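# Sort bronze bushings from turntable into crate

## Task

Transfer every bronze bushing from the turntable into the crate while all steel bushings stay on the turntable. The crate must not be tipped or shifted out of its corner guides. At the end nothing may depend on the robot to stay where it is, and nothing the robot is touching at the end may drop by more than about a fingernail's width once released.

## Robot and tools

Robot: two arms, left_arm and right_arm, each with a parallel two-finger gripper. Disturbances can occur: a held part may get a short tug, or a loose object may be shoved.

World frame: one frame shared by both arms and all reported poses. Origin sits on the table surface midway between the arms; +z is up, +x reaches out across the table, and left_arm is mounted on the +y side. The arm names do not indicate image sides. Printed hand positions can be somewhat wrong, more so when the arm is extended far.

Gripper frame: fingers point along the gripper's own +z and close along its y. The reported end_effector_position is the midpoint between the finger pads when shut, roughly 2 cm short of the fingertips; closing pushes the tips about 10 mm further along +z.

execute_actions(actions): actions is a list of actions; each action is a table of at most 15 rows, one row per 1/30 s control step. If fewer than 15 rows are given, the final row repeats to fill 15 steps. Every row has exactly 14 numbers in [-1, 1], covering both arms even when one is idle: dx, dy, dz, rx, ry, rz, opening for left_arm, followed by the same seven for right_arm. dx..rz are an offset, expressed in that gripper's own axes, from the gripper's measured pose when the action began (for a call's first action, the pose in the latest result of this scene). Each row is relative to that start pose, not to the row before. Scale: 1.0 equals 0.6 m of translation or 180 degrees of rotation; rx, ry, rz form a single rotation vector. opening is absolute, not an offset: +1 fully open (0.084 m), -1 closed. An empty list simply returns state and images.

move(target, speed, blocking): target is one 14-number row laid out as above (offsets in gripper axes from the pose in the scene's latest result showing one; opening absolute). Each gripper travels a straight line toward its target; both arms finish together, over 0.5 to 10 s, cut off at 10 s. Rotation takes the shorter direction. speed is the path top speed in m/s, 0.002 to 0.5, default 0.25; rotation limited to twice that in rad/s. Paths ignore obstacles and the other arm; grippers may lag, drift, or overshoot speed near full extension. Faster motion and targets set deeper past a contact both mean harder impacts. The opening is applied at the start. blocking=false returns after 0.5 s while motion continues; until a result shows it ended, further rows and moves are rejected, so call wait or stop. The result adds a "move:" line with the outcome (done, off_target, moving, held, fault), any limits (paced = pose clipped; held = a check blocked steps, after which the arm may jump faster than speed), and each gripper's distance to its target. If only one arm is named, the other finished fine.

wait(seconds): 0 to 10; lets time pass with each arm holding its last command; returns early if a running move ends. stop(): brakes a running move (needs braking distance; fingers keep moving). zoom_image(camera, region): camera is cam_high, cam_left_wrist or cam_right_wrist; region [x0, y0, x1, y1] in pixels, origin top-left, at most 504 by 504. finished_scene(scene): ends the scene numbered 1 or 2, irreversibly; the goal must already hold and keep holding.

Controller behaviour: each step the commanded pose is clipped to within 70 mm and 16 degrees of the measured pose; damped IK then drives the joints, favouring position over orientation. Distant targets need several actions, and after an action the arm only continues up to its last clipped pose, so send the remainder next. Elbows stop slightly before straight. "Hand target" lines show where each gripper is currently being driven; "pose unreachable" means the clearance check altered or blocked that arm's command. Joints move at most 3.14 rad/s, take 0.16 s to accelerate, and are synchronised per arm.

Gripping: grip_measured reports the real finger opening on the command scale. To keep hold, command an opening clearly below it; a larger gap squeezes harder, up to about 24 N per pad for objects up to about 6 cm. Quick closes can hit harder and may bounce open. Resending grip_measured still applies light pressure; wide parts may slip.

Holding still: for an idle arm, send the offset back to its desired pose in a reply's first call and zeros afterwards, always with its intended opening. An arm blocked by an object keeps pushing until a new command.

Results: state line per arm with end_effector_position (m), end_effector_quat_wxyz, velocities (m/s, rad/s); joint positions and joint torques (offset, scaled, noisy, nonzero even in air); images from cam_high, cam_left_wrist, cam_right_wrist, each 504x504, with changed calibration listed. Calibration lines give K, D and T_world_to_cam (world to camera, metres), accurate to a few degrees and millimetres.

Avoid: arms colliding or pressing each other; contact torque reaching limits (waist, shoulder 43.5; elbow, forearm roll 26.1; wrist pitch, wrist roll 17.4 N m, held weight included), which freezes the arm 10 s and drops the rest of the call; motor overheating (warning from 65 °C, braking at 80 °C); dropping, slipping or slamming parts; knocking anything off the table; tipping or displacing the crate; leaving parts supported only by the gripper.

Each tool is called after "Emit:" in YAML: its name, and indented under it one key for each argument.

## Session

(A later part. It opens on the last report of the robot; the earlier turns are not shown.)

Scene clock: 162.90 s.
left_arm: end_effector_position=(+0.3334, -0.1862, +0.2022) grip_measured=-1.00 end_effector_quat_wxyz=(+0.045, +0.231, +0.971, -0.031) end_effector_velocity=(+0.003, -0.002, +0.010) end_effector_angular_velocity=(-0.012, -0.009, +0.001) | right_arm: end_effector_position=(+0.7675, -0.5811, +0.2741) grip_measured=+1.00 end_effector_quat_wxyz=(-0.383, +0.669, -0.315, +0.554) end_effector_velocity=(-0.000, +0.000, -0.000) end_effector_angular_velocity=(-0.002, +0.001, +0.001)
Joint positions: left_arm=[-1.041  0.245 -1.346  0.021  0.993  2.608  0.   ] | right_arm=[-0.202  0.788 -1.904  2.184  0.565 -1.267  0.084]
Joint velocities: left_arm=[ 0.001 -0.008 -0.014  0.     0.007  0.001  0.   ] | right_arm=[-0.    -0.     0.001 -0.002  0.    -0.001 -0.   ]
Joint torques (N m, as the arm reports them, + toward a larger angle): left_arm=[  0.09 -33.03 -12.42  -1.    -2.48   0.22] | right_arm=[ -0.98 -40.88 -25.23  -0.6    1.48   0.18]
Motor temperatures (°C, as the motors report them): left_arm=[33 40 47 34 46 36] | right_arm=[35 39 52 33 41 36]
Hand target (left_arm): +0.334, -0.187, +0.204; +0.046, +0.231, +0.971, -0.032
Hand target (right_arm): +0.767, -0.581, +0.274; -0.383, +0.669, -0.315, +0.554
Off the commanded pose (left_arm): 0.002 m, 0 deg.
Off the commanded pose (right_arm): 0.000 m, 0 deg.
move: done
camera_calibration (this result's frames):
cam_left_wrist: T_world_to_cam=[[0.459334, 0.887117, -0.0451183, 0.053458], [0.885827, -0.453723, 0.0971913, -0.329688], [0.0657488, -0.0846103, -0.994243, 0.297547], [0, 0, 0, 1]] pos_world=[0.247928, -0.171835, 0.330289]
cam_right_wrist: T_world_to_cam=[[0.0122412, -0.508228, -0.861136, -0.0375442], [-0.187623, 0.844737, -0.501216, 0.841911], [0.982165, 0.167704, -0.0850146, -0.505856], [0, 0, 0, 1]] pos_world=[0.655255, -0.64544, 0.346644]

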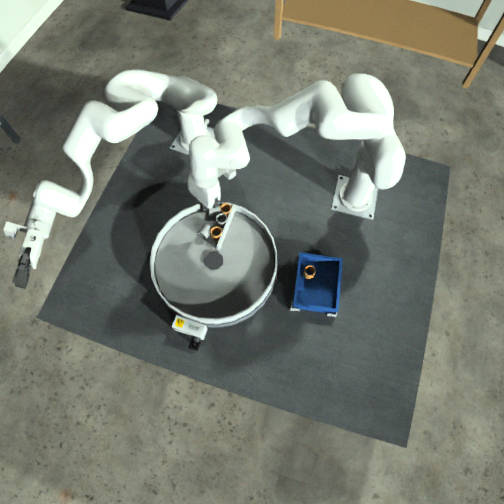

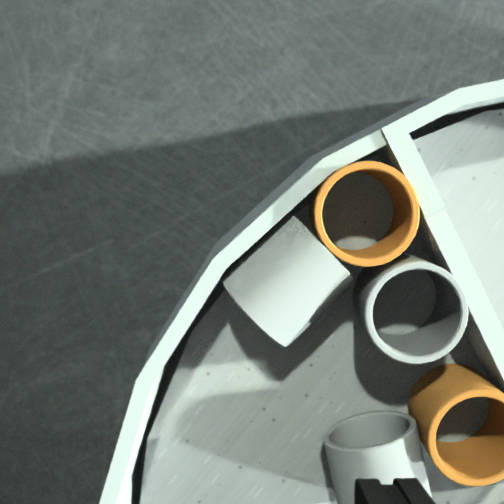

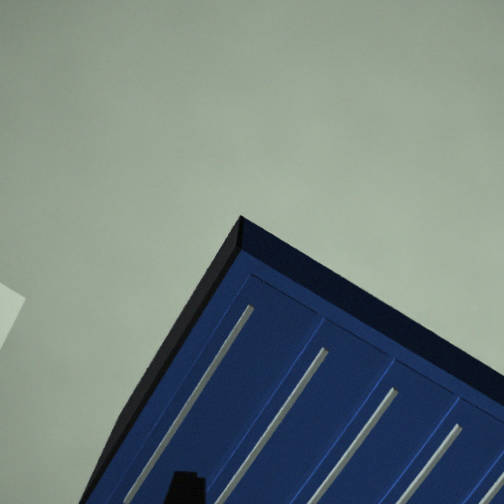

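Emit:
move:
  target: [-0.1,0,-0.08,-0.014,0.031,0,-0.4, 0,0,0,0,0,0,1]

Emit:
wait:
  seconds: 3

Scene clock: 171.03 s.
left_arm: end_effector_position=(+0.3831, -0.2089, +0.2561) grip_measured=-0.42 end_effector_quat_wxyz=(+0.003, +0.231, +0.973, +0.002) end_effector_velocity=(+0.002, -0.001, +0.003) end_effector_angular_velocity=(+0.005, +0.004, +0.002) | right_arm: end_effector_position=(+0.7675, -0.5811, +0.2741) grip_measured=+1.00 end_effector_quat_wxyz=(-0.383, +0.669, -0.315, +0.554) end_effector_velocity=(-0.000, +0.000, -0.000) end_effector_angular_velocity=(-0.001, -0.000, +0.001)
Joint positions: left_arm=[-0.991  0.502 -1.898  0.007  1.393  2.667  0.026] | right_arm=[-0.202  0.788 -1.904  2.184  0.565 -1.267  0.084]
Joint velocities: left_arm=[ 0.002  0.017 -0.036 -0.     0.026 -0.     0.   ] | right_arm=[ 0.     0.     0.001  0.     0.001 -0.002  0.   ]
Joint torques (N m, as the arm reports them, + toward a larger angle): left_arm=[  0.65 -38.66 -12.58  -1.43  -2.04   0.23] | right_arm=[ -0.56 -40.47 -25.03  -0.35   1.48   0.17]
Motor temperatures (°C, as the motors report them): left_arm=[33 40 48 34 45 36] | right_arm=[35 39 52 33 41 36]
Hand target (left_arm): +0.383, -0.209, +0.256; +0.003, +0.231, +0.973, +0.002
Hand target (right_arm): +0.767, -0.581, +0.274; -0.383, +0.669, -0.315, +0.554
Off the commanded pose (left_arm): 0.000 m, 0 deg.
Off the commanded pose (right_arm): 0.000 m, 0 deg.
move: done
camera_calibration (this result's frames):
cam_left_wrist: T_world_to_cam=[[0.456853, 0.88954, -0.00199801, 0.0436672], [0.889542, -0.456853, 0.000487816, -0.366511], [-0.000478867, -0.00200018, -0.999998, 0.390041], [0, 0, 0, 1]] pos_world=[0.306264, -0.205505, 0.390306]
cam_right_wrist: T_world_to_cam=[[0.0122412, -0.508227, -0.861136, -0.0375441], [-0.187623, 0.844737, -0.501216, 0.841911], [0.982165, 0.167704, -0.0850144, -0.505856], [0, 0, 0, 1]] pos_world=[0.655255, -0.64544, 0.346644]

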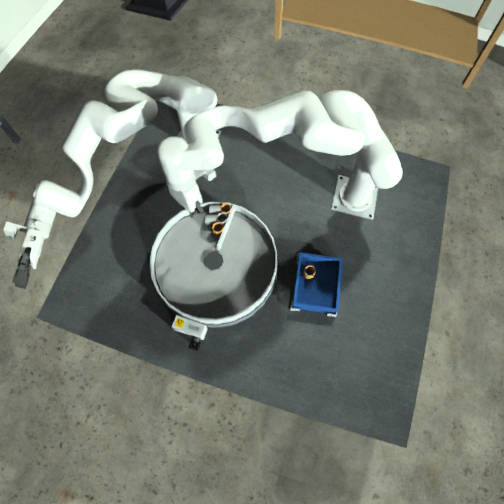

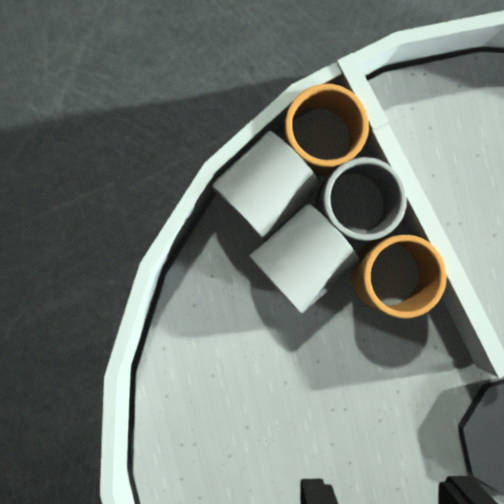

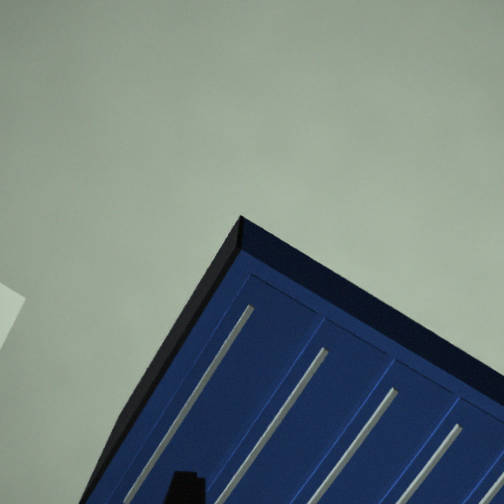

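Scene clock: 174.03 s.
left_arm: end_effector_position=(+0.3833, -0.2090, +0.2561) grip_measured=-0.42 end_effector_quat_wxyz=(+0.003, +0.231, +0.973, +0.002) end_effector_velocity=(-0.001, -0.001, +0.000) end_effector_angular_velocity=(-0.000, -0.000, -0.002) | right_arm: end_effector_position=(+0.7675, -0.5811, +0.2741) grip_measured=+1.00 end_effector_quat_wxyz=(-0.383, +0.669, -0.315, +0.554) end_effector_velocity=(+0.000, +0.000, -0.000) end_effector_angular_velocity=(+0.001, -0.001, -0.000)
Joint positions: left_arm=[-0.99   0.504 -1.901  0.007  1.395  2.667  0.026] | right_arm=[-0.202  0.788 -1.904  2.184  0.565 -1.267  0.084]
Joint velocities: left_arm=[-0.001  0.    -0.    -0.    -0.     0.001 -0.   ] | right_arm=[ 0.     0.     0.     0.002  0.001 -0.001  0.   ]
Joint torques (N m, as the arm reports them, + toward a larger angle): left_arm=[  0.49 -38.81 -12.31  -1.34  -2.01   0.06] | right_arm=[ -0.58 -40.27 -25.    -0.4    1.5    0.28]
Motor temperatures (°C, as the motors report them): left_arm=[33 40 49 34 44 36] | right_arm=[35 39 52 33 41 36]
Hand target (left_arm): +0.383, -0.209, +0.256; +0.003, +0.231, +0.973, +0.002
Hand target (right_arm): +0.767, -0.581, +0.274; -0.383, +0.669, -0.315, +0.554
Off the commanded pose (left_arm): 0.000 m, 0 deg.
Off the commanded pose (right_arm): 0.000 m, 0 deg.
wait: 3.00 s; at rest by 0.17 s
camera_calibration (this result's frames):
cam_left_wrist: T_world_to_cam=[[0.456723, 0.889607, -0.00164724, 0.0436337], [0.889609, -0.456724, -0.000207053, -0.366553], [-0.00093653, -0.00137083, -0.999999, 0.39043], [0, 0, 0, 1]] pos_world=[0.306525, -0.205695, 0.390426]
cam_right_wrist: T_world_to_cam=[[0.0122413, -0.508227, -0.861136, -0.0375441], [-0.187623, 0.844737, -0.501216, 0.841911], [0.982165, 0.167704, -0.0850143, -0.505856], [0, 0, 0, 1]] pos_world=[0.655255, -0.64544, 0.346644]

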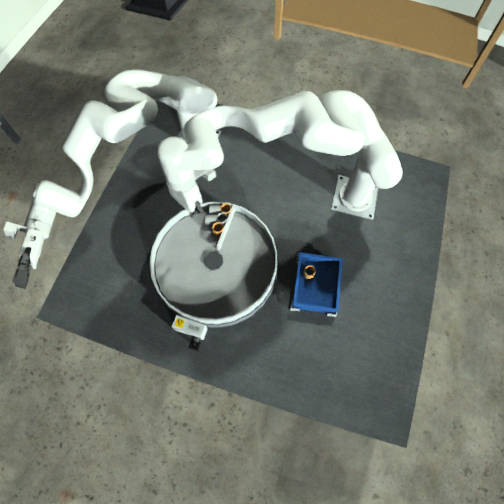

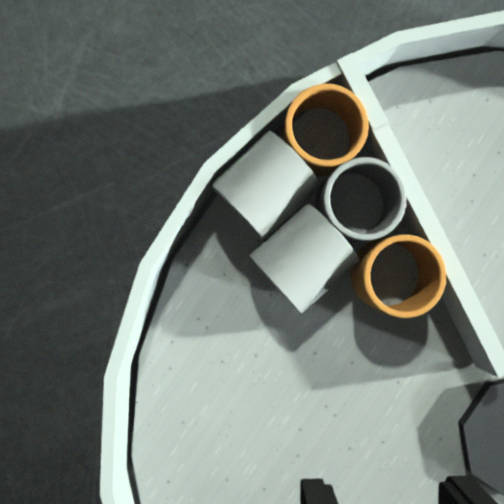

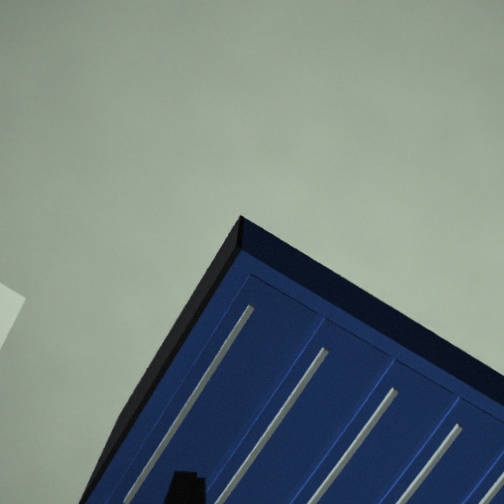

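Emit:
move:
  target: [0.068,0.061,0.22,0,0,0.5,-0.4, 0,0,0,0,0,0,1]

Emit:
move:
  target: [0,0,0.05,0,0,0,-0.4, 0,0,0,0,0,0,1]
  speed: 0.03

Scene clock: 183.33 s.
left_arm: end_effector_position=(+0.3642, -0.1581, +0.1242) grip_measured=-0.42 end_effector_quat_wxyz=(+0.001, +0.852, +0.524, +0.004) end_effector_velocity=(-0.001, +0.001, -0.002) end_effector_angular_velocity=(+0.001, +0.003, -0.007) | right_arm: end_effector_position=(+0.7675, -0.5811, +0.2741) grip_measured=+1.00 end_effector_quat_wxyz=(-0.383, +0.669, -0.315, +0.554) end_effector_velocity=(+0.000, +0.001, -0.001) end_effector_angular_velocity=(-0.001, +0.000, +0.002)
Joint positions: left_arm=[-0.964  0.392 -1.349  0.008  0.955  4.261  0.026] | right_arm=[-0.202  0.788 -1.904  2.184  0.565 -1.267  0.084]
Joint velocities: left_arm=[ 0.001  0.     0.005 -0.001 -0.003  0.008 -0.   ] | right_arm=[ 0.     0.001  0.001 -0.     0.001 -0.001 -0.   ]
Joint torques (N m, as the arm reports them, + toward a larger angle): left_arm=[  0.61 -35.98 -12.    -0.76  -2.19  -0.04] | right_arm=[ -0.6  -40.6  -25.02  -0.35   1.52   0.21]
Motor temperatures (°C, as the motors report them): left_arm=[33 41 49 34 43 36] | right_arm=[35 39 52 33 41 36]
Hand target (left_arm): +0.364, -0.158, +0.124; +0.001, +0.852, +0.524, +0.003
Hand target (right_arm): +0.767, -0.581, +0.274; -0.383, +0.669, -0.315, +0.554
Off the commanded pose (left_arm): 0.000 m, 0 deg.
Off the commanded pose (right_arm): 0.000 m, 0 deg.
move: done
camera_calibration (this result's frames):
cam_left_wrist: T_world_to_cam=[[0.889574, -0.456785, -0.00226965, -0.363636], [-0.456783, -0.889519, -0.0102373, 0.0968173], [0.00265734, 0.0101436, -0.999945, 0.25907], [0, 0, 0, 1]] pos_world=[0.367017, -0.0826107, 0.259222]
cam_right_wrist: T_world_to_cam=[[0.0122413, -0.508228, -0.861136, -0.0375442], [-0.187623, 0.844737, -0.501216, 0.841911], [0.982165, 0.167704, -0.0850144, -0.505856], [0, 0, 0, 1]] pos_world=[0.655255, -0.64544, 0.346644]

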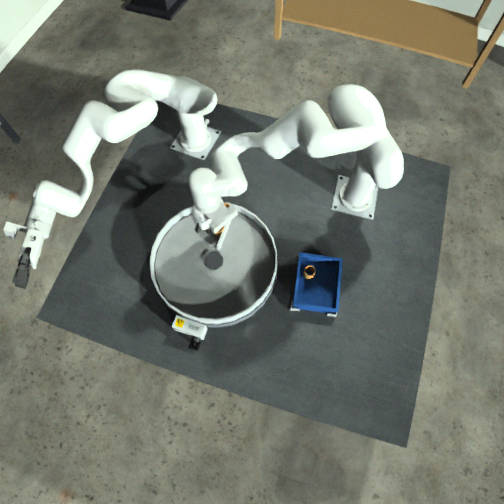

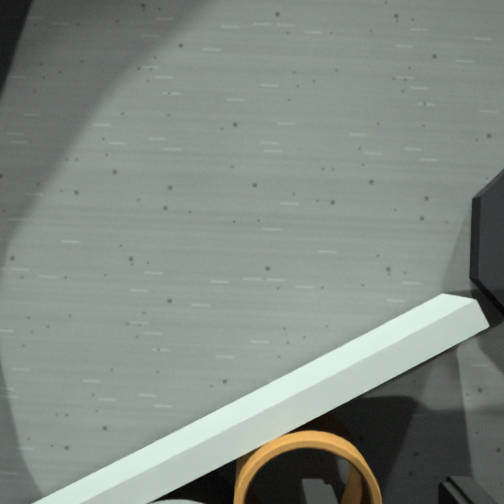

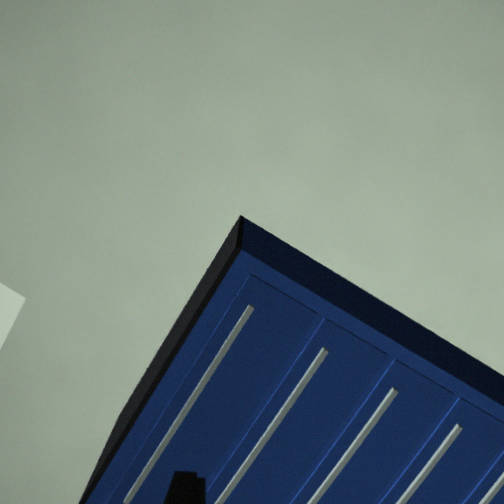

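Scene clock: 184.63 s.
left_arm: end_effector_position=(+0.3639, -0.1583, +0.0942) grip_measured=-0.42 end_effector_quat_wxyz=(+0.001, +0.852, +0.524, +0.003) end_effector_velocity=(+0.003, +0.000, +0.000) end_effector_angular_velocity=(-0.004, -0.004, +0.002) | right_arm: end_effector_position=(+0.7675, -0.5811, +0.2741) grip_measured=+1.00 end_effector_quat_wxyz=(-0.383, +0.669, -0.315, +0.554) end_effector_velocity=(-0.000, -0.000, -0.001) end_effector_angular_velocity=(+0.000, +0.002, -0.001)
Joint positions: left_arm=[-0.964  0.436 -1.321  0.008  0.884  4.261  0.026] | right_arm=[-0.202  0.788 -1.904  2.184  0.565 -1.267  0.084]
Joint velocities: left_arm=[ 0.003  0.001 -0.001  0.002 -0.006  0.001 -0.   ] | right_arm=[-0.     0.     0.    -0.001 -0.002  0.001  0.   ]
Joint torques (N m, as the arm reports them, + toward a larger angle): left_arm=[ -0.04 -31.58  -9.91  -1.37  -1.82  -0.07] | right_arm=[ -0.8  -40.4  -25.05  -0.13   1.51   0.21]
Motor temperatures (°C, as the motors report them): left_arm=[33 41 49 34 43 36] | right_arm=[35 39 52 33 41 36]
Hand target (left_arm): +0.364, -0.158, +0.094; +0.001, +0.852, +0.524, +0.004
Hand target (right_arm): +0.767, -0.581, +0.274; -0.383, +0.669, -0.315, +0.554
Off the commanded pose (left_arm): 0.001 m, 0 deg.
Off the commanded pose (right_arm): 0.000 m, 0 deg.
move: done
camera_calibration (this result's frames):
cam_left_wrist: T_world_to_cam=[[0.889302, -0.457311, -0.00287364, -0.363461], [-0.457316, -0.889248, -0.0100603, 0.0963814], [0.00204531, 0.0102608, -0.999945, 0.229299], [0, 0, 0, 1]] pos_world=[0.366834, -0.0828607, 0.229211]
cam_right_wrist: T_world_to_cam=[[0.0122413, -0.508228, -0.861136, -0.0375441], [-0.187623, 0.844737, -0.501216, 0.841911], [0.982165, 0.167704, -0.0850144, -0.505856], [0, 0, 0, 1]] pos_world=[0.655255, -0.64544, 0.346644]

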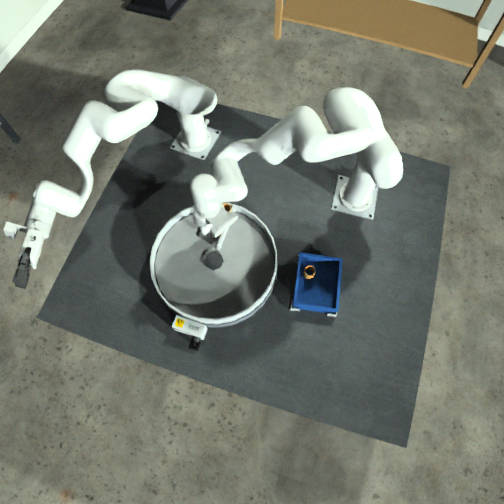

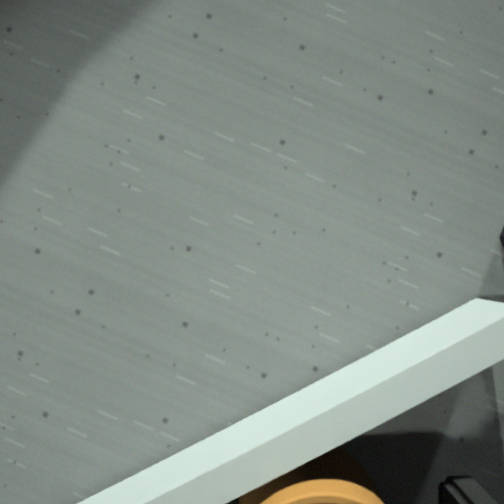

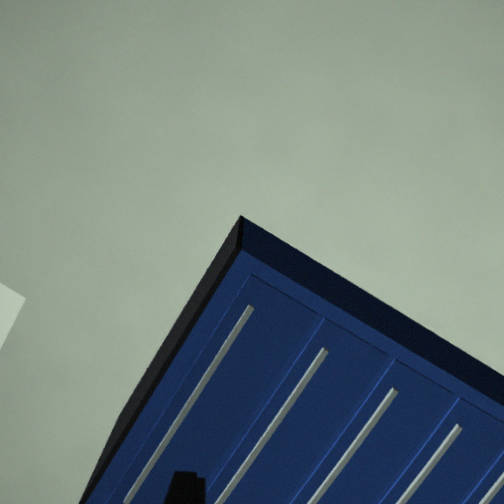

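Emit:
execute_actions:
  actions:
    - [[0,0,0,0,0,0,-1, 0,0,0,0,0,0,1]]

Emit:
move:
  target: [0,0,-0.2,0,0,0,-1, 0,0,0,0,0,0,1]

Emit:
move:
  target: [0.68,-0.17,0,0,0,0,-1, 0,0,0,0,0,0,1]

Scene clock: 190.80 s.
left_arm: end_effector_position=(+0.3641, -0.1582, +0.0941) grip_measured=-0.71 end_effector_quat_wxyz=(+0.000, +0.852, +0.524, +0.003) end_effector_velocity=(-0.001, -0.001, -0.000) end_effector_angular_velocity=(+0.000, +0.000, -0.002) | right_arm: end_effector_position=(+0.7675, -0.5811, +0.2741) grip_measured=+1.00 end_effector_quat_wxyz=(-0.383, +0.669, -0.315, +0.554) end_effector_velocity=(-0.000, +0.000, +0.000) end_effector_angular_velocity=(-0.002, +0.000, +0.000)
Joint positions: left_arm=[-0.964  0.436 -1.321  0.009  0.884  4.261  0.013] | right_arm=[-0.202  0.788 -1.904  2.184  0.565 -1.267  0.084]
Joint velocities: left_arm=[-0.002 -0.     0.     0.     0.    -0.     0.   ] | right_arm=[ 0.    -0.001  0.    -0.001 -0.001 -0.001 -0.   ]
Joint torques (N m, as the arm reports them, + toward a larger angle): left_arm=[ -1.64 -31.6   -9.64  -1.19  -1.84   0.21] | right_arm=[ -0.87 -40.55 -24.92  -0.37   1.38   0.13]
Motor temperatures (°C, as the motors report them): left_arm=[33 40 48 34 42 36] | right_arm=[35 39 52 33 41 36]
Hand target (left_arm): +0.364, -0.158, +0.094; +0.001, +0.852, +0.524, +0.003
Hand target (right_arm): +0.767, -0.581, +0.274; -0.383, +0.669, -0.315, +0.554
Off the commanded pose (left_arm): 0.000 m, 0 deg.
Off the commanded pose (right_arm): 0.000 m, 0 deg.
camera_calibration (this result's frames):
cam_left_wrist: T_world_to_cam=[[0.889406, -0.457109, -0.00293781, -0.363522], [-0.457114, -0.889349, -0.010259, 0.0965389], [0.00207676, 0.0104674, -0.999943, 0.229255], [0, 0, 0, 1]] pos_world=[0.366971, -0.0827121, 0.229164]
cam_right_wrist: T_world_to_cam=[[0.0122416, -0.508228, -0.861136, -0.0375442], [-0.187623, 0.844737, -0.501216, 0.841911], [0.982165, 0.167704, -0.0850142, -0.505856], [0, 0, 0, 1]] pos_world=[0.655255, -0.64544, 0.346644]

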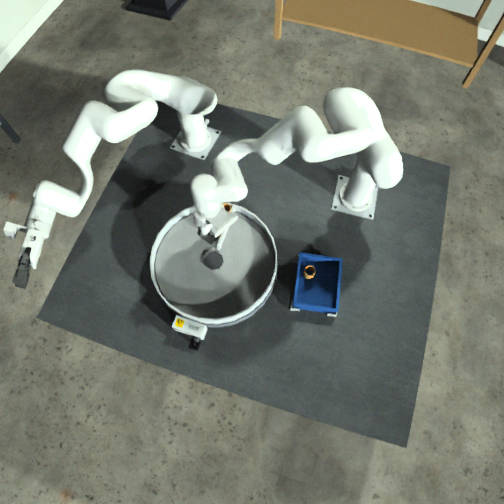

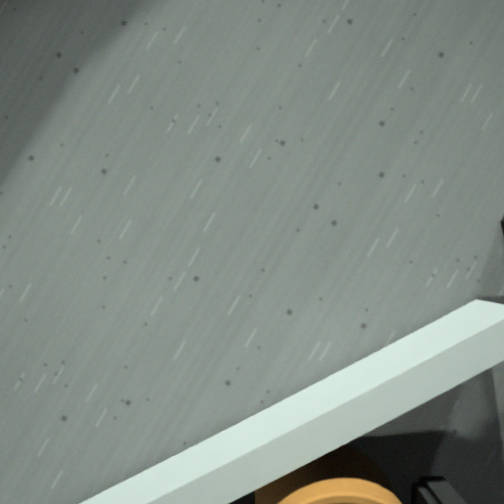

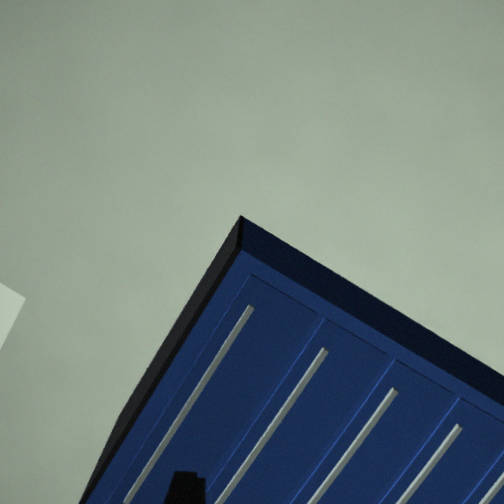

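Scene clock: 191.77 s.
left_arm: end_effector_position=(+0.3630, -0.1578, +0.2127) grip_measured=-0.71 end_effector_quat_wxyz=(-0.001, +0.852, +0.524, +0.003) end_effector_velocity=(+0.001, -0.003, +0.009) end_effector_angular_velocity=(-0.009, -0.007, -0.002) | right_arm: end_effector_position=(+0.7675, -0.5811, +0.2741) grip_measured=+1.00 end_effector_quat_wxyz=(-0.383, +0.669, -0.315, +0.554) end_effector_velocity=(-0.000, -0.000, -0.000) end_effector_angular_velocity=(-0.001, +0.001, -0.000)
Joint positions: left_arm=[-0.965  0.304 -1.485  0.007  1.182  4.262  0.013] | right_arm=[-0.202  0.788 -1.904  2.184  0.565 -1.267  0.084]
Joint velocities: left_arm=[-0.002 -0.005 -0.017  0.     0.01   0.     0.   ] | right_arm=[ 0.     0.    -0.    -0.001 -0.001 -0.     0.   ]
Joint torques (N m, as the arm reports them, + toward a larger angle): left_arm=[  0.19 -35.27 -12.75  -1.21  -2.28   0.29] | right_arm=[ -0.57 -40.41 -24.93  -0.22   1.5    0.04]
Motor temperatures (°C, as the motors report them): left_arm=[33 40 48 34 42 36] | right_arm=[35 39 52 33 41 36]
Hand target (left_arm): +0.363, -0.158, +0.214; +0.000, +0.852, +0.524, +0.004
Hand target (right_arm): +0.767, -0.581, +0.274; -0.383, +0.669, -0.315, +0.554
Off the commanded pose (left_arm): 0.002 m, 0 deg.
Off the commanded pose (right_arm): 0.000 m, 0 deg.
move: done
camera_calibration (this result's frames):
cam_left_wrist: T_world_to_cam=[[0.889586, -0.456742, -0.00492684, -0.361674], [-0.456767, -0.889512, -0.011473, 0.0977593], [0.000857697, 0.0124566, -0.999922, 0.348552], [0, 0, 0, 1]] pos_world=[0.366094, -0.0825752, 0.347865]
cam_right_wrist: T_world_to_cam=[[0.0122415, -0.508228, -0.861136, -0.0375442], [-0.187623, 0.844737, -0.501216, 0.841911], [0.982165, 0.167705, -0.0850144, -0.505856], [0, 0, 0, 1]] pos_world=[0.655255, -0.64544, 0.346644]

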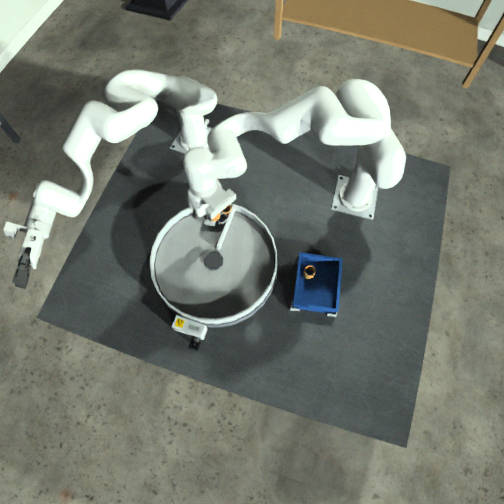

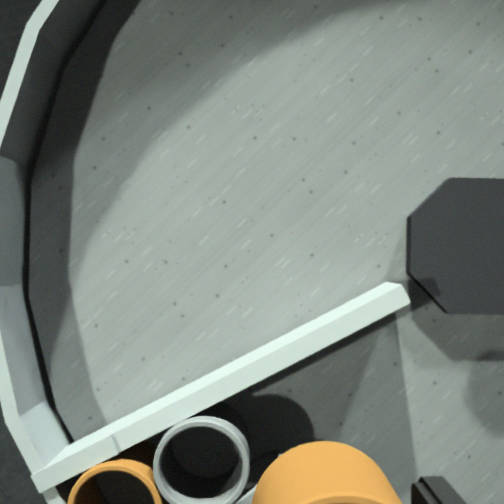

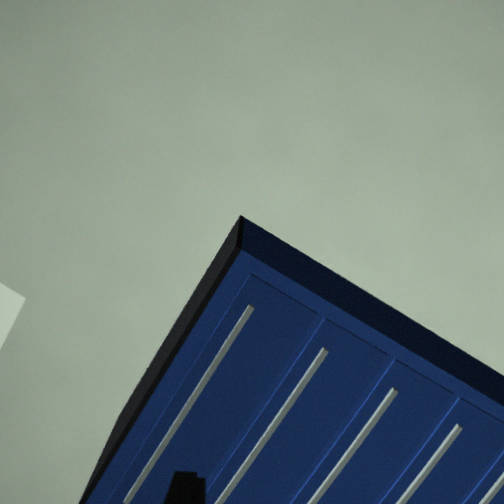

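Scene clock: 194.00 s.
left_arm: end_effector_position=(+0.4556, +0.2517, +0.2144) grip_measured=-0.71 end_effector_quat_wxyz=(-0.001, +0.852, +0.524, +0.003) end_effector_velocity=(+0.001, +0.002, +0.000) end_effector_angular_velocity=(-0.000, +0.000, +0.002) | right_arm: end_effector_position=(+0.7675, -0.5811, +0.2741) grip_measured=+1.00 end_effector_quat_wxyz=(-0.383, +0.669, -0.315, +0.554) end_effector_velocity=(-0.000, +0.000, -0.001) end_effector_angular_velocity=(+0.001, +0.001, +0.000)
Joint positions: left_arm=[-0.127 -0.12  -0.968  0.007  1.085  5.1    0.013] | right_arm=[-0.202  0.788 -1.904  2.184  0.565 -1.267  0.084]
Joint velocities: left_arm=[ 0.005  0.002 -0.002 -0.     0.001  0.004 -0.   ] | right_arm=[ 0.     0.001  0.001  0.001  0.001 -0.     0.   ]
Joint torques (N m, as the arm reports them, + toward a larger angle): left_arm=[  0.35 -23.72 -12.61  -1.56  -2.43  -0.01] | right_arm=[ -0.74 -40.61 -25.    -0.35   1.42   0.1 ]
Motor temperatures (°C, as the motors report them): left_arm=[33 40 49 34 42 36] | right_arm=[35 39 52 33 41 36]
Hand target (left_arm): +0.456, +0.252, +0.214; -0.001, +0.852, +0.524, +0.003
Hand target (right_arm): +0.767, -0.581, +0.274; -0.383, +0.669, -0.315, +0.554
Off the commanded pose (left_arm): 0.001 m, 0 deg.
Off the commanded pose (right_arm): 0.000 m, 0 deg.
move: done
camera_calibration (this result's frames):
cam_left_wrist: T_world_to_cam=[[0.889256, -0.457369, -0.00614759, -0.256415], [-0.45741, -0.889175, -0.0119867, 0.504563], [0.0000160626, 0.0134712, -0.999909, 0.345187], [0, 0, 0, 1]] pos_world=[0.458806, 0.326718, 0.349628]
cam_right_wrist: T_world_to_cam=[[0.0122413, -0.508227, -0.861136, -0.037544], [-0.187623, 0.844737, -0.501216, 0.841911], [0.982165, 0.167704, -0.0850144, -0.505856], [0, 0, 0, 1]] pos_world=[0.655255, -0.64544, 0.346644]

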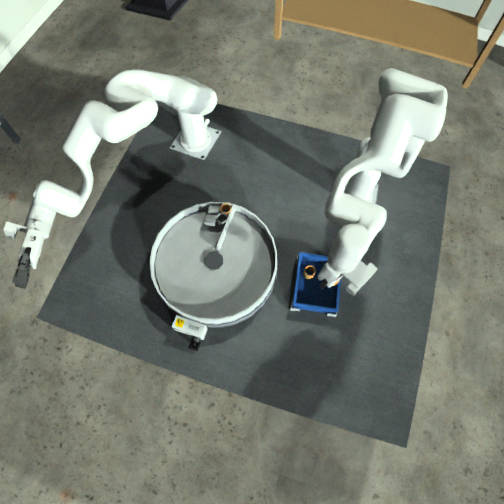

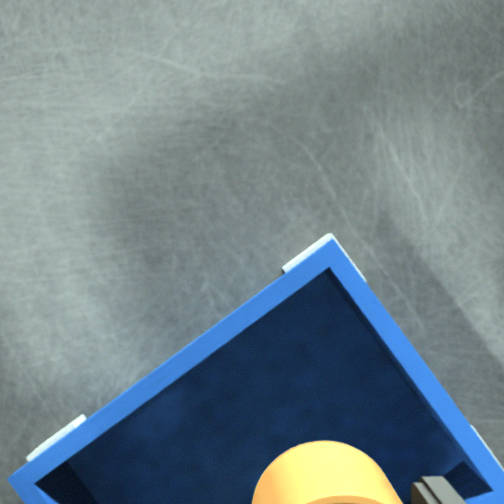

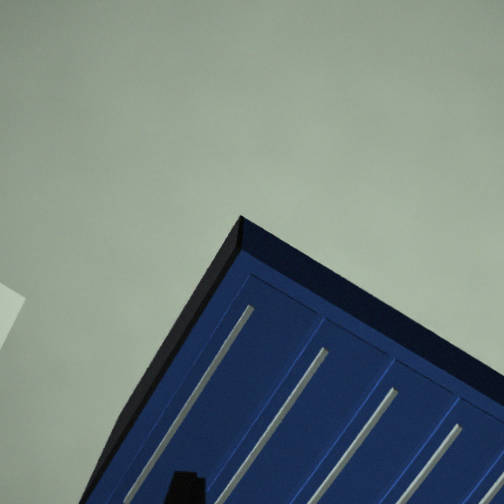

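Emit:
move:
  target: [-0.05,0,0.2,0,0,0,-1, 0,0,0,0,0,0,1]

Emit:
execute_actions:
  actions:
    - [[0,0,0,0,0,0,-0.4, 0,0,0,0,0,0,1]]

Emit:
move:
  target: [0,0,-0.27,0,0,0,-0.4, 0,0,0,0,0,0,1]

Emit:
move:
  target: [-0.69,0.24,0,0,0,-0.5,-0.4, 0,0,0,0,0,0,1]

Scene clock: 201.67 s.
left_arm: end_effector_position=(+0.4431, +0.2253, +0.0948) grip_measured=-0.71 end_effector_quat_wxyz=(-0.001, +0.852, +0.524, +0.004) end_effector_velocity=(-0.001, -0.001, -0.003) end_effector_angular_velocity=(+0.000, +0.005, +0.000) | right_arm: end_effector_position=(+0.7675, -0.5811, +0.2741) grip_measured=+1.00 end_effector_quat_wxyz=(-0.383, +0.669, -0.315, +0.554) end_effector_velocity=(+0.000, +0.000, +0.001) end_effector_angular_velocity=(+0.001, -0.002, +0.000)
Joint positions: left_arm=[-0.19   0.032 -0.761  0.009  0.725  5.034  0.013] | right_arm=[-0.202  0.788 -1.904  2.184  0.565 -1.267  0.084]
Joint velocities: left_arm=[-0.002  0.006  0.002 -0.    -0.003 -0.002 -0.   ] | right_arm=[-0.    -0.     0.     0.002  0.001 -0.001  0.   ]
Joint torques (N m, as the arm reports them, + toward a larger angle): left_arm=[ -0.74 -25.11 -10.54  -1.08  -2.34   0.25] | right_arm=[ -0.33 -40.41 -24.77  -0.22   1.46   0.21]
Motor temperatures (°C, as the motors report them): left_arm=[33 40 49 34 42 36] | right_arm=[35 40 53 33 41 36]
Hand target (left_arm): +0.443, +0.225, +0.094; -0.001, +0.852, +0.524, +0.003
Hand target (right_arm): +0.767, -0.581, +0.274; -0.383, +0.669, -0.315, +0.554
Off the commanded pose (left_arm): 0.001 m, 0 deg.
Off the commanded pose (right_arm): 0.000 m, 0 deg.
move: done
camera_calibration (this result's frames):
cam_left_wrist: T_world_to_cam=[[0.889106, -0.457675, -0.00492444, -0.258053], [-0.457701, -0.889026, -0.0119738, 0.474078], [0.00110214, 0.0128999, -0.999916, 0.225572], [0, 0, 0, 1]] pos_world=[0.446174, 0.300453, 0.229959]
cam_right_wrist: T_world_to_cam=[[0.0122411, -0.508227, -0.861136, -0.037544], [-0.187623, 0.844737, -0.501216, 0.841911], [0.982165, 0.167704, -0.0850146, -0.505856], [0, 0, 0, 1]] pos_world=[0.655255, -0.64544, 0.346643]

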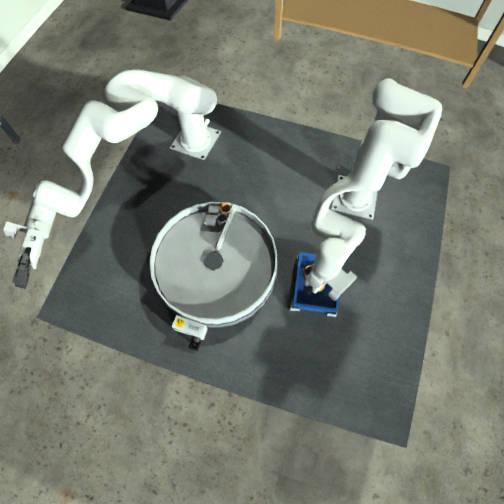

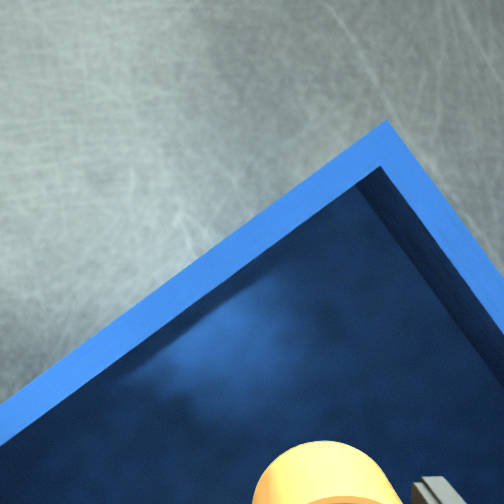

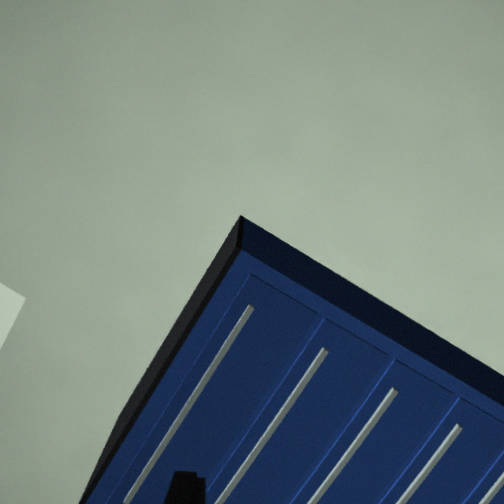

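Scene clock: 202.17 s.
left_arm: end_effector_position=(+0.4431, +0.2253, +0.0948) grip_measured=-0.42 end_effector_quat_wxyz=(-0.001, +0.852, +0.524, +0.004) end_effector_velocity=(-0.000, -0.000, +0.000) end_effector_angular_velocity=(+0.000, +0.001, -0.001) | right_arm: end_effector_position=(+0.7675, -0.5811, +0.2741) grip_measured=+1.00 end_effector_quat_wxyz=(-0.383, +0.669, -0.315, +0.554) end_effector_velocity=(+0.000, -0.000, -0.000) end_effector_angular_velocity=(-0.002, +0.000, -0.000)
Joint positions: left_arm=[-0.19   0.032 -0.761  0.009  0.725  5.034  0.026] | right_arm=[-0.202  0.788 -1.904  2.184  0.565 -1.267  0.084]
Joint velocities: left_arm=[-0.     0.    -0.001 -0.     0.002  0.001  0.   ] | right_arm=[ 0.     0.    -0.001 -0.001 -0.001 -0.001  0.   ]
Joint torques (N m, as the arm reports them, + toward a larger angle): left_arm=[  0.09 -25.18 -10.95  -0.89  -2.56   0.23] | right_arm=[ -0.88 -40.65 -24.95  -0.36   1.38   0.15]
Motor temperatures (°C, as the motors report them): left_arm=[33 40 49 34 42 36] | right_arm=[35 40 53 33 41 36]
Hand target (left_arm): +0.443, +0.225, +0.095; -0.001, +0.852, +0.524, +0.004
Hand target (right_arm): +0.767, -0.581, +0.274; -0.383, +0.669, -0.315, +0.554
Off the commanded pose (left_arm): 0.000 m, 0 deg.
Off the commanded pose (right_arm): 0.000 m, 0 deg.
camera_calibration (this result's frames):
cam_left_wrist: T_world_to_cam=[[0.889109, -0.45767, -0.0048878, -0.258067], [-0.457695, -0.889028, -0.0119862, 0.474083], [0.00114032, 0.0128941, -0.999916, 0.225572], [0, 0, 0, 1]] pos_world=[0.446177, 0.300455, 0.229974]
cam_right_wrist: T_world_to_cam=[[0.0122411, -0.508227, -0.861136, -0.037544], [-0.187623, 0.844737, -0.501216, 0.841911], [0.982165, 0.167704, -0.0850146, -0.505856], [0, 0, 0, 1]] pos_world=[0.655255, -0.64544, 0.346643]

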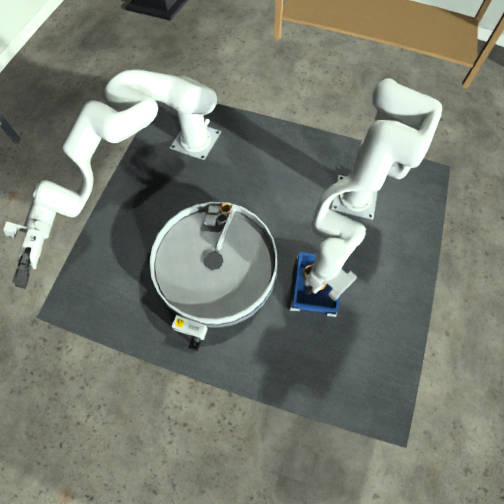

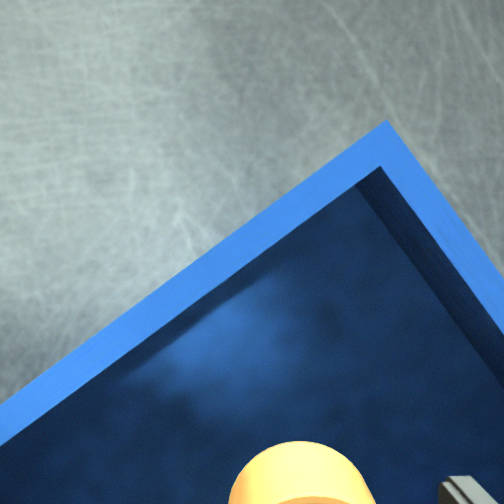

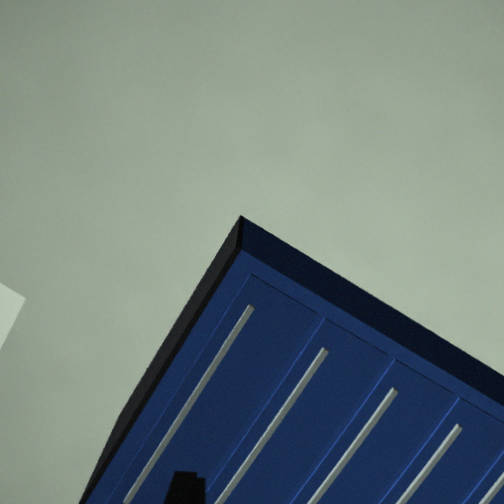

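Scene clock: 203.33 s.
left_arm: end_effector_position=(+0.4416, +0.2249, +0.2558) grip_measured=-0.42 end_effector_quat_wxyz=(-0.002, +0.852, +0.524, +0.003) end_effector_velocity=(+0.002, -0.001, +0.007) end_effector_angular_velocity=(-0.001, -0.009, -0.003) | right_arm: end_effector_position=(+0.7675, -0.5811, +0.2741) grip_measured=+1.00 end_effector_quat_wxyz=(-0.383, +0.669, -0.315, +0.554) end_effector_velocity=(-0.000, -0.000, -0.000) end_effector_angular_velocity=(+0.000, +0.000, -0.001)
Joint positions: left_arm=[-0.193 -0.186 -1.021  0.007  1.204  5.035  0.026] | right_arm=[-0.202  0.788 -1.904  2.184  0.565 -1.267  0.084]
Joint velocities: left_arm=[-0.002 -0.003 -0.014 -0.     0.008  0.    -0.   ] | right_arm=[ 0.    -0.     0.     0.001 -0.001 -0.    -0.   ]
Joint torques (N m, as the arm reports them, + toward a larger angle): left_arm=[  0.19 -22.26 -12.47  -1.2   -2.37  -0.05] | right_arm=[ -0.89 -40.36 -25.31  -0.45   1.52   0.17]
Motor temperatures (°C, as the motors report them): left_arm=[33 40 49 34 42 36] | right_arm=[35 40 53 33 41 36]
Hand target (left_arm): +0.442, +0.225, +0.257; -0.001, +0.852, +0.524, +0.004
Hand target (right_arm): +0.767, -0.581, +0.274; -0.383, +0.669, -0.315, +0.554
Off the commanded pose (left_arm): 0.001 m, 0 deg.
Off the commanded pose (right_arm): 0.000 m, 0 deg.
move: done
camera_calibration (this result's frames):
cam_left_wrist: T_world_to_cam=[[0.889393, -0.457097, -0.00654195, -0.256007], [-0.457144, -0.889313, -0.0118797, 0.474772], [-0.000387669, 0.0135563, -0.999908, 0.387124], [0, 0, 0, 1]] pos_world=[0.44488, 0.299953, 0.391054]
cam_right_wrist: T_world_to_cam=[[0.012241, -0.508227, -0.861136, -0.0375439], [-0.187623, 0.844737, -0.501216, 0.841911], [0.982165, 0.167704, -0.0850147, -0.505856], [0, 0, 0, 1]] pos_world=[0.655255, -0.64544, 0.346643]

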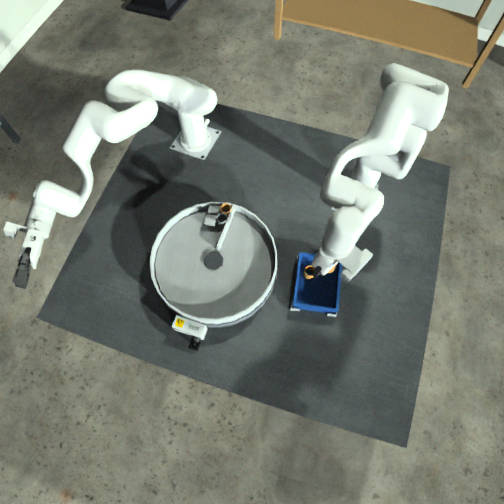

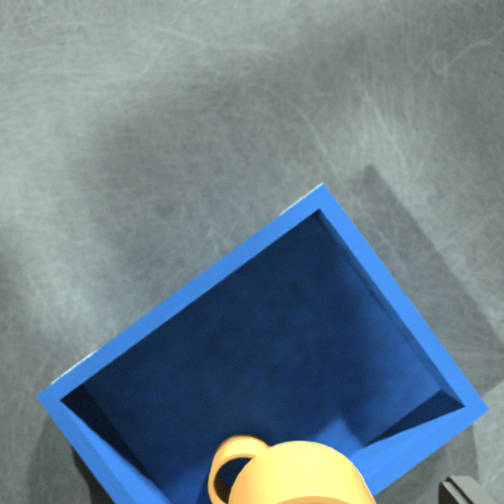

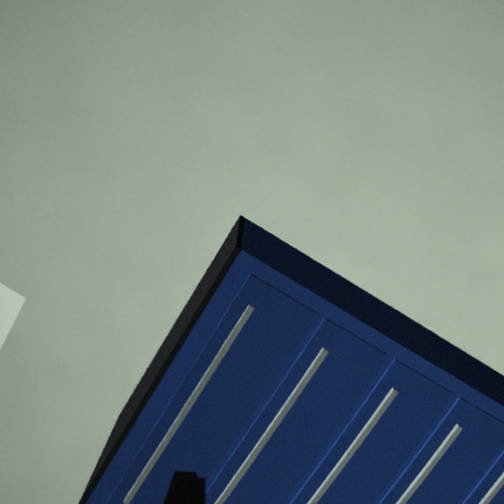

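Scene clock: 207.00 s.
left_arm: end_effector_position=(+0.3838, -0.2089, +0.2545) grip_measured=-0.42 end_effector_quat_wxyz=(+0.002, +0.232, +0.973, +0.003) end_effector_velocity=(-0.000, -0.002, +0.000) end_effector_angular_velocity=(+0.007, +0.005, +0.003) | right_arm: end_effector_position=(+0.7675, -0.5811, +0.2741) grip_measured=+1.00 end_effector_quat_wxyz=(-0.383, +0.669, -0.315, +0.554) end_effector_velocity=(+0.000, +0.000, +0.001) end_effector_angular_velocity=(+0.001, -0.002, +0.001)
Joint positions: left_arm=[-0.989  0.507 -1.901  0.007  1.395  2.669  0.026] | right_arm=[-0.202  0.788 -1.904  2.184  0.565 -1.267  0.084]
Joint velocities: left_arm=[-0.002  0.016 -0.026  0.     0.019 -0.006  0.   ] | right_arm=[-0.    -0.001 -0.     0.     0.001  0.001 -0.   ]
Joint torques (N m, as the arm reports them, + toward a larger angle): left_arm=[  0.59 -38.6  -12.17  -1.06  -2.18   0.13] | right_arm=[ -0.45 -40.49 -25.22  -0.4    1.47   0.16]
Motor temperatures (°C, as the motors report them): left_arm=[33 40 50 34 41 36] | right_arm=[35 40 53 33 41 36]
Hand target (left_arm): +0.384, -0.209, +0.254; +0.002, +0.232, +0.973, +0.003
Hand target (right_arm): +0.767, -0.581, +0.274; -0.383, +0.669, -0.315, +0.554
Off the commanded pose (left_arm): 0.002 m, 0 deg.
Off the commanded pose (right_arm): 0.000 m, 0 deg.
move: done
camera_calibration (this result's frames):
cam_left_wrist: T_world_to_cam=[[0.456976, 0.889478, -0.00123606, 0.0430249], [0.889476, -0.456977, -0.00216171, -0.36649], [-0.00248765, -0.000111593, -0.999997, 0.389663], [0, 0, 0, 1]] pos_world=[0.307292, -0.205704, 0.388923]
cam_right_wrist: T_world_to_cam=[[0.0122413, -0.508227, -0.861136, -0.0375441], [-0.187623, 0.844737, -0.501216, 0.841911], [0.982165, 0.167705, -0.0850145, -0.505856], [0, 0, 0, 1]] pos_world=[0.655255, -0.64544, 0.346643]

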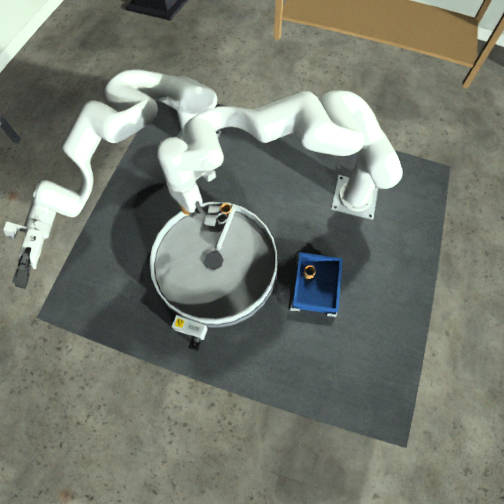

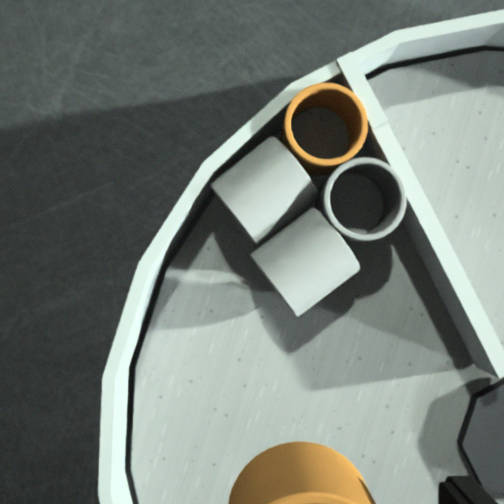

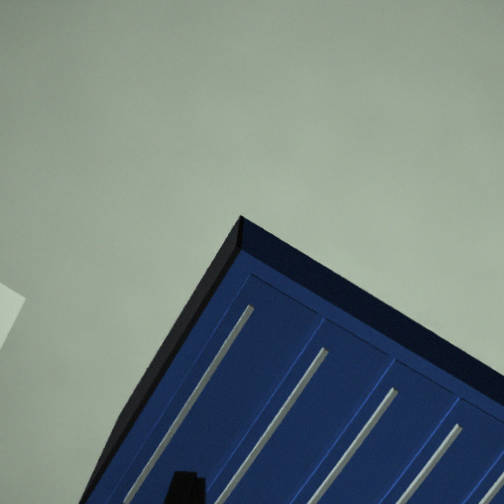

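Emit:
execute_actions:
  actions: []

Scene clock: 221.67 s.
left_arm: end_effector_position=(+0.3837, -0.2092, +0.2543) grip_measured=-0.42 end_effector_quat_wxyz=(+0.002, +0.232, +0.973, +0.003) end_effector_velocity=(+0.000, +0.000, +0.000) end_effector_angular_velocity=(-0.001, -0.000, +0.001) | right_arm: end_effector_position=(+0.7675, -0.5811, +0.2741) grip_measured=+1.00 end_effector_quat_wxyz=(-0.383, +0.669, -0.315, +0.554) end_effector_velocity=(+0.000, +0.000, -0.001) end_effector_angular_velocity=(+0.001, +0.001, +0.001)
Joint positions: left_arm=[-0.99   0.508 -1.903  0.007  1.396  2.668  0.026] | right_arm=[-0.202  0.788 -1.904  2.184  0.565 -1.267  0.084]
Joint velocities: left_arm=[ 0.001  0.    -0.001 -0.     0.    -0.    -0.   ] | right_arm=[ 0.     0.001 -0.    -0.     0.001  0.001  0.   ]
Joint torques (N m, as the arm reports them, + toward a larger angle): left_arm=[  0.18 -39.57 -12.7   -1.36  -2.45   0.29] | right_arm=[ -0.82 -40.37 -24.92  -0.5    1.54   0.14]
Motor temperatures (°C, as the motors report them): left_arm=[33 41 51 34 41 36] | right_arm=[35 40 53 33 41 36]
Hand target (left_arm): +0.384, -0.209, +0.254; +0.002, +0.232, +0.973, +0.003
Hand target (right_arm): +0.767, -0.581, +0.274; -0.383, +0.669, -0.315, +0.554
Off the commanded pose (left_arm): 0.001 m, 0 deg.
Off the commanded pose (right_arm): 0.000 m, 0 deg.
camera_calibration (this result's frames):
cam_left_wrist: T_world_to_cam=[[0.45689, 0.889523, -0.000785283, 0.0432752], [0.889518, -0.45689, -0.0030238, -0.36626], [-0.00304852, 0.00068302, -0.999995, 0.389856], [0, 0, 0, 1]] pos_world=[0.307212, -0.206101, 0.38878]
cam_right_wrist: T_world_to_cam=[[0.0122413, -0.508227, -0.861136, -0.0375441], [-0.187623, 0.844737, -0.501216, 0.841911], [0.982165, 0.167704, -0.0850144, -0.505856], [0, 0, 0, 1]] pos_world=[0.655255, -0.645439, 0.346643]

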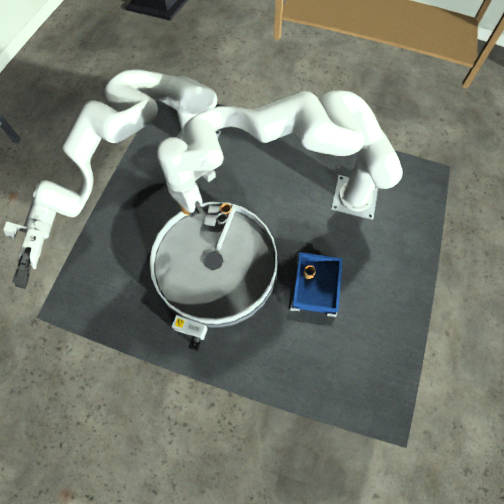

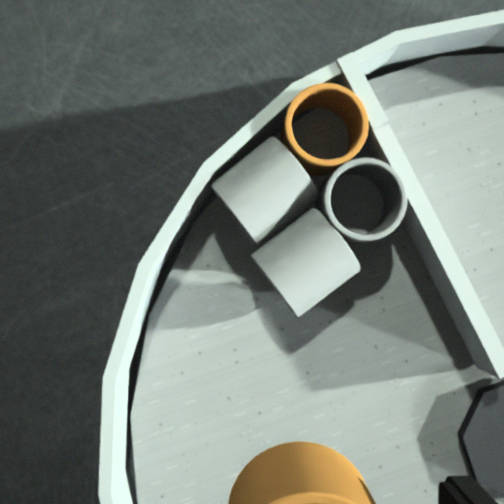

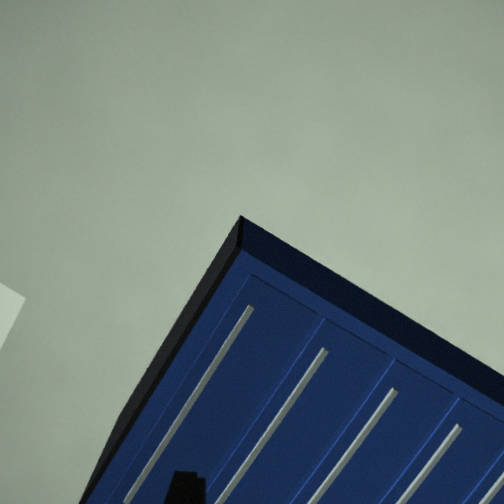

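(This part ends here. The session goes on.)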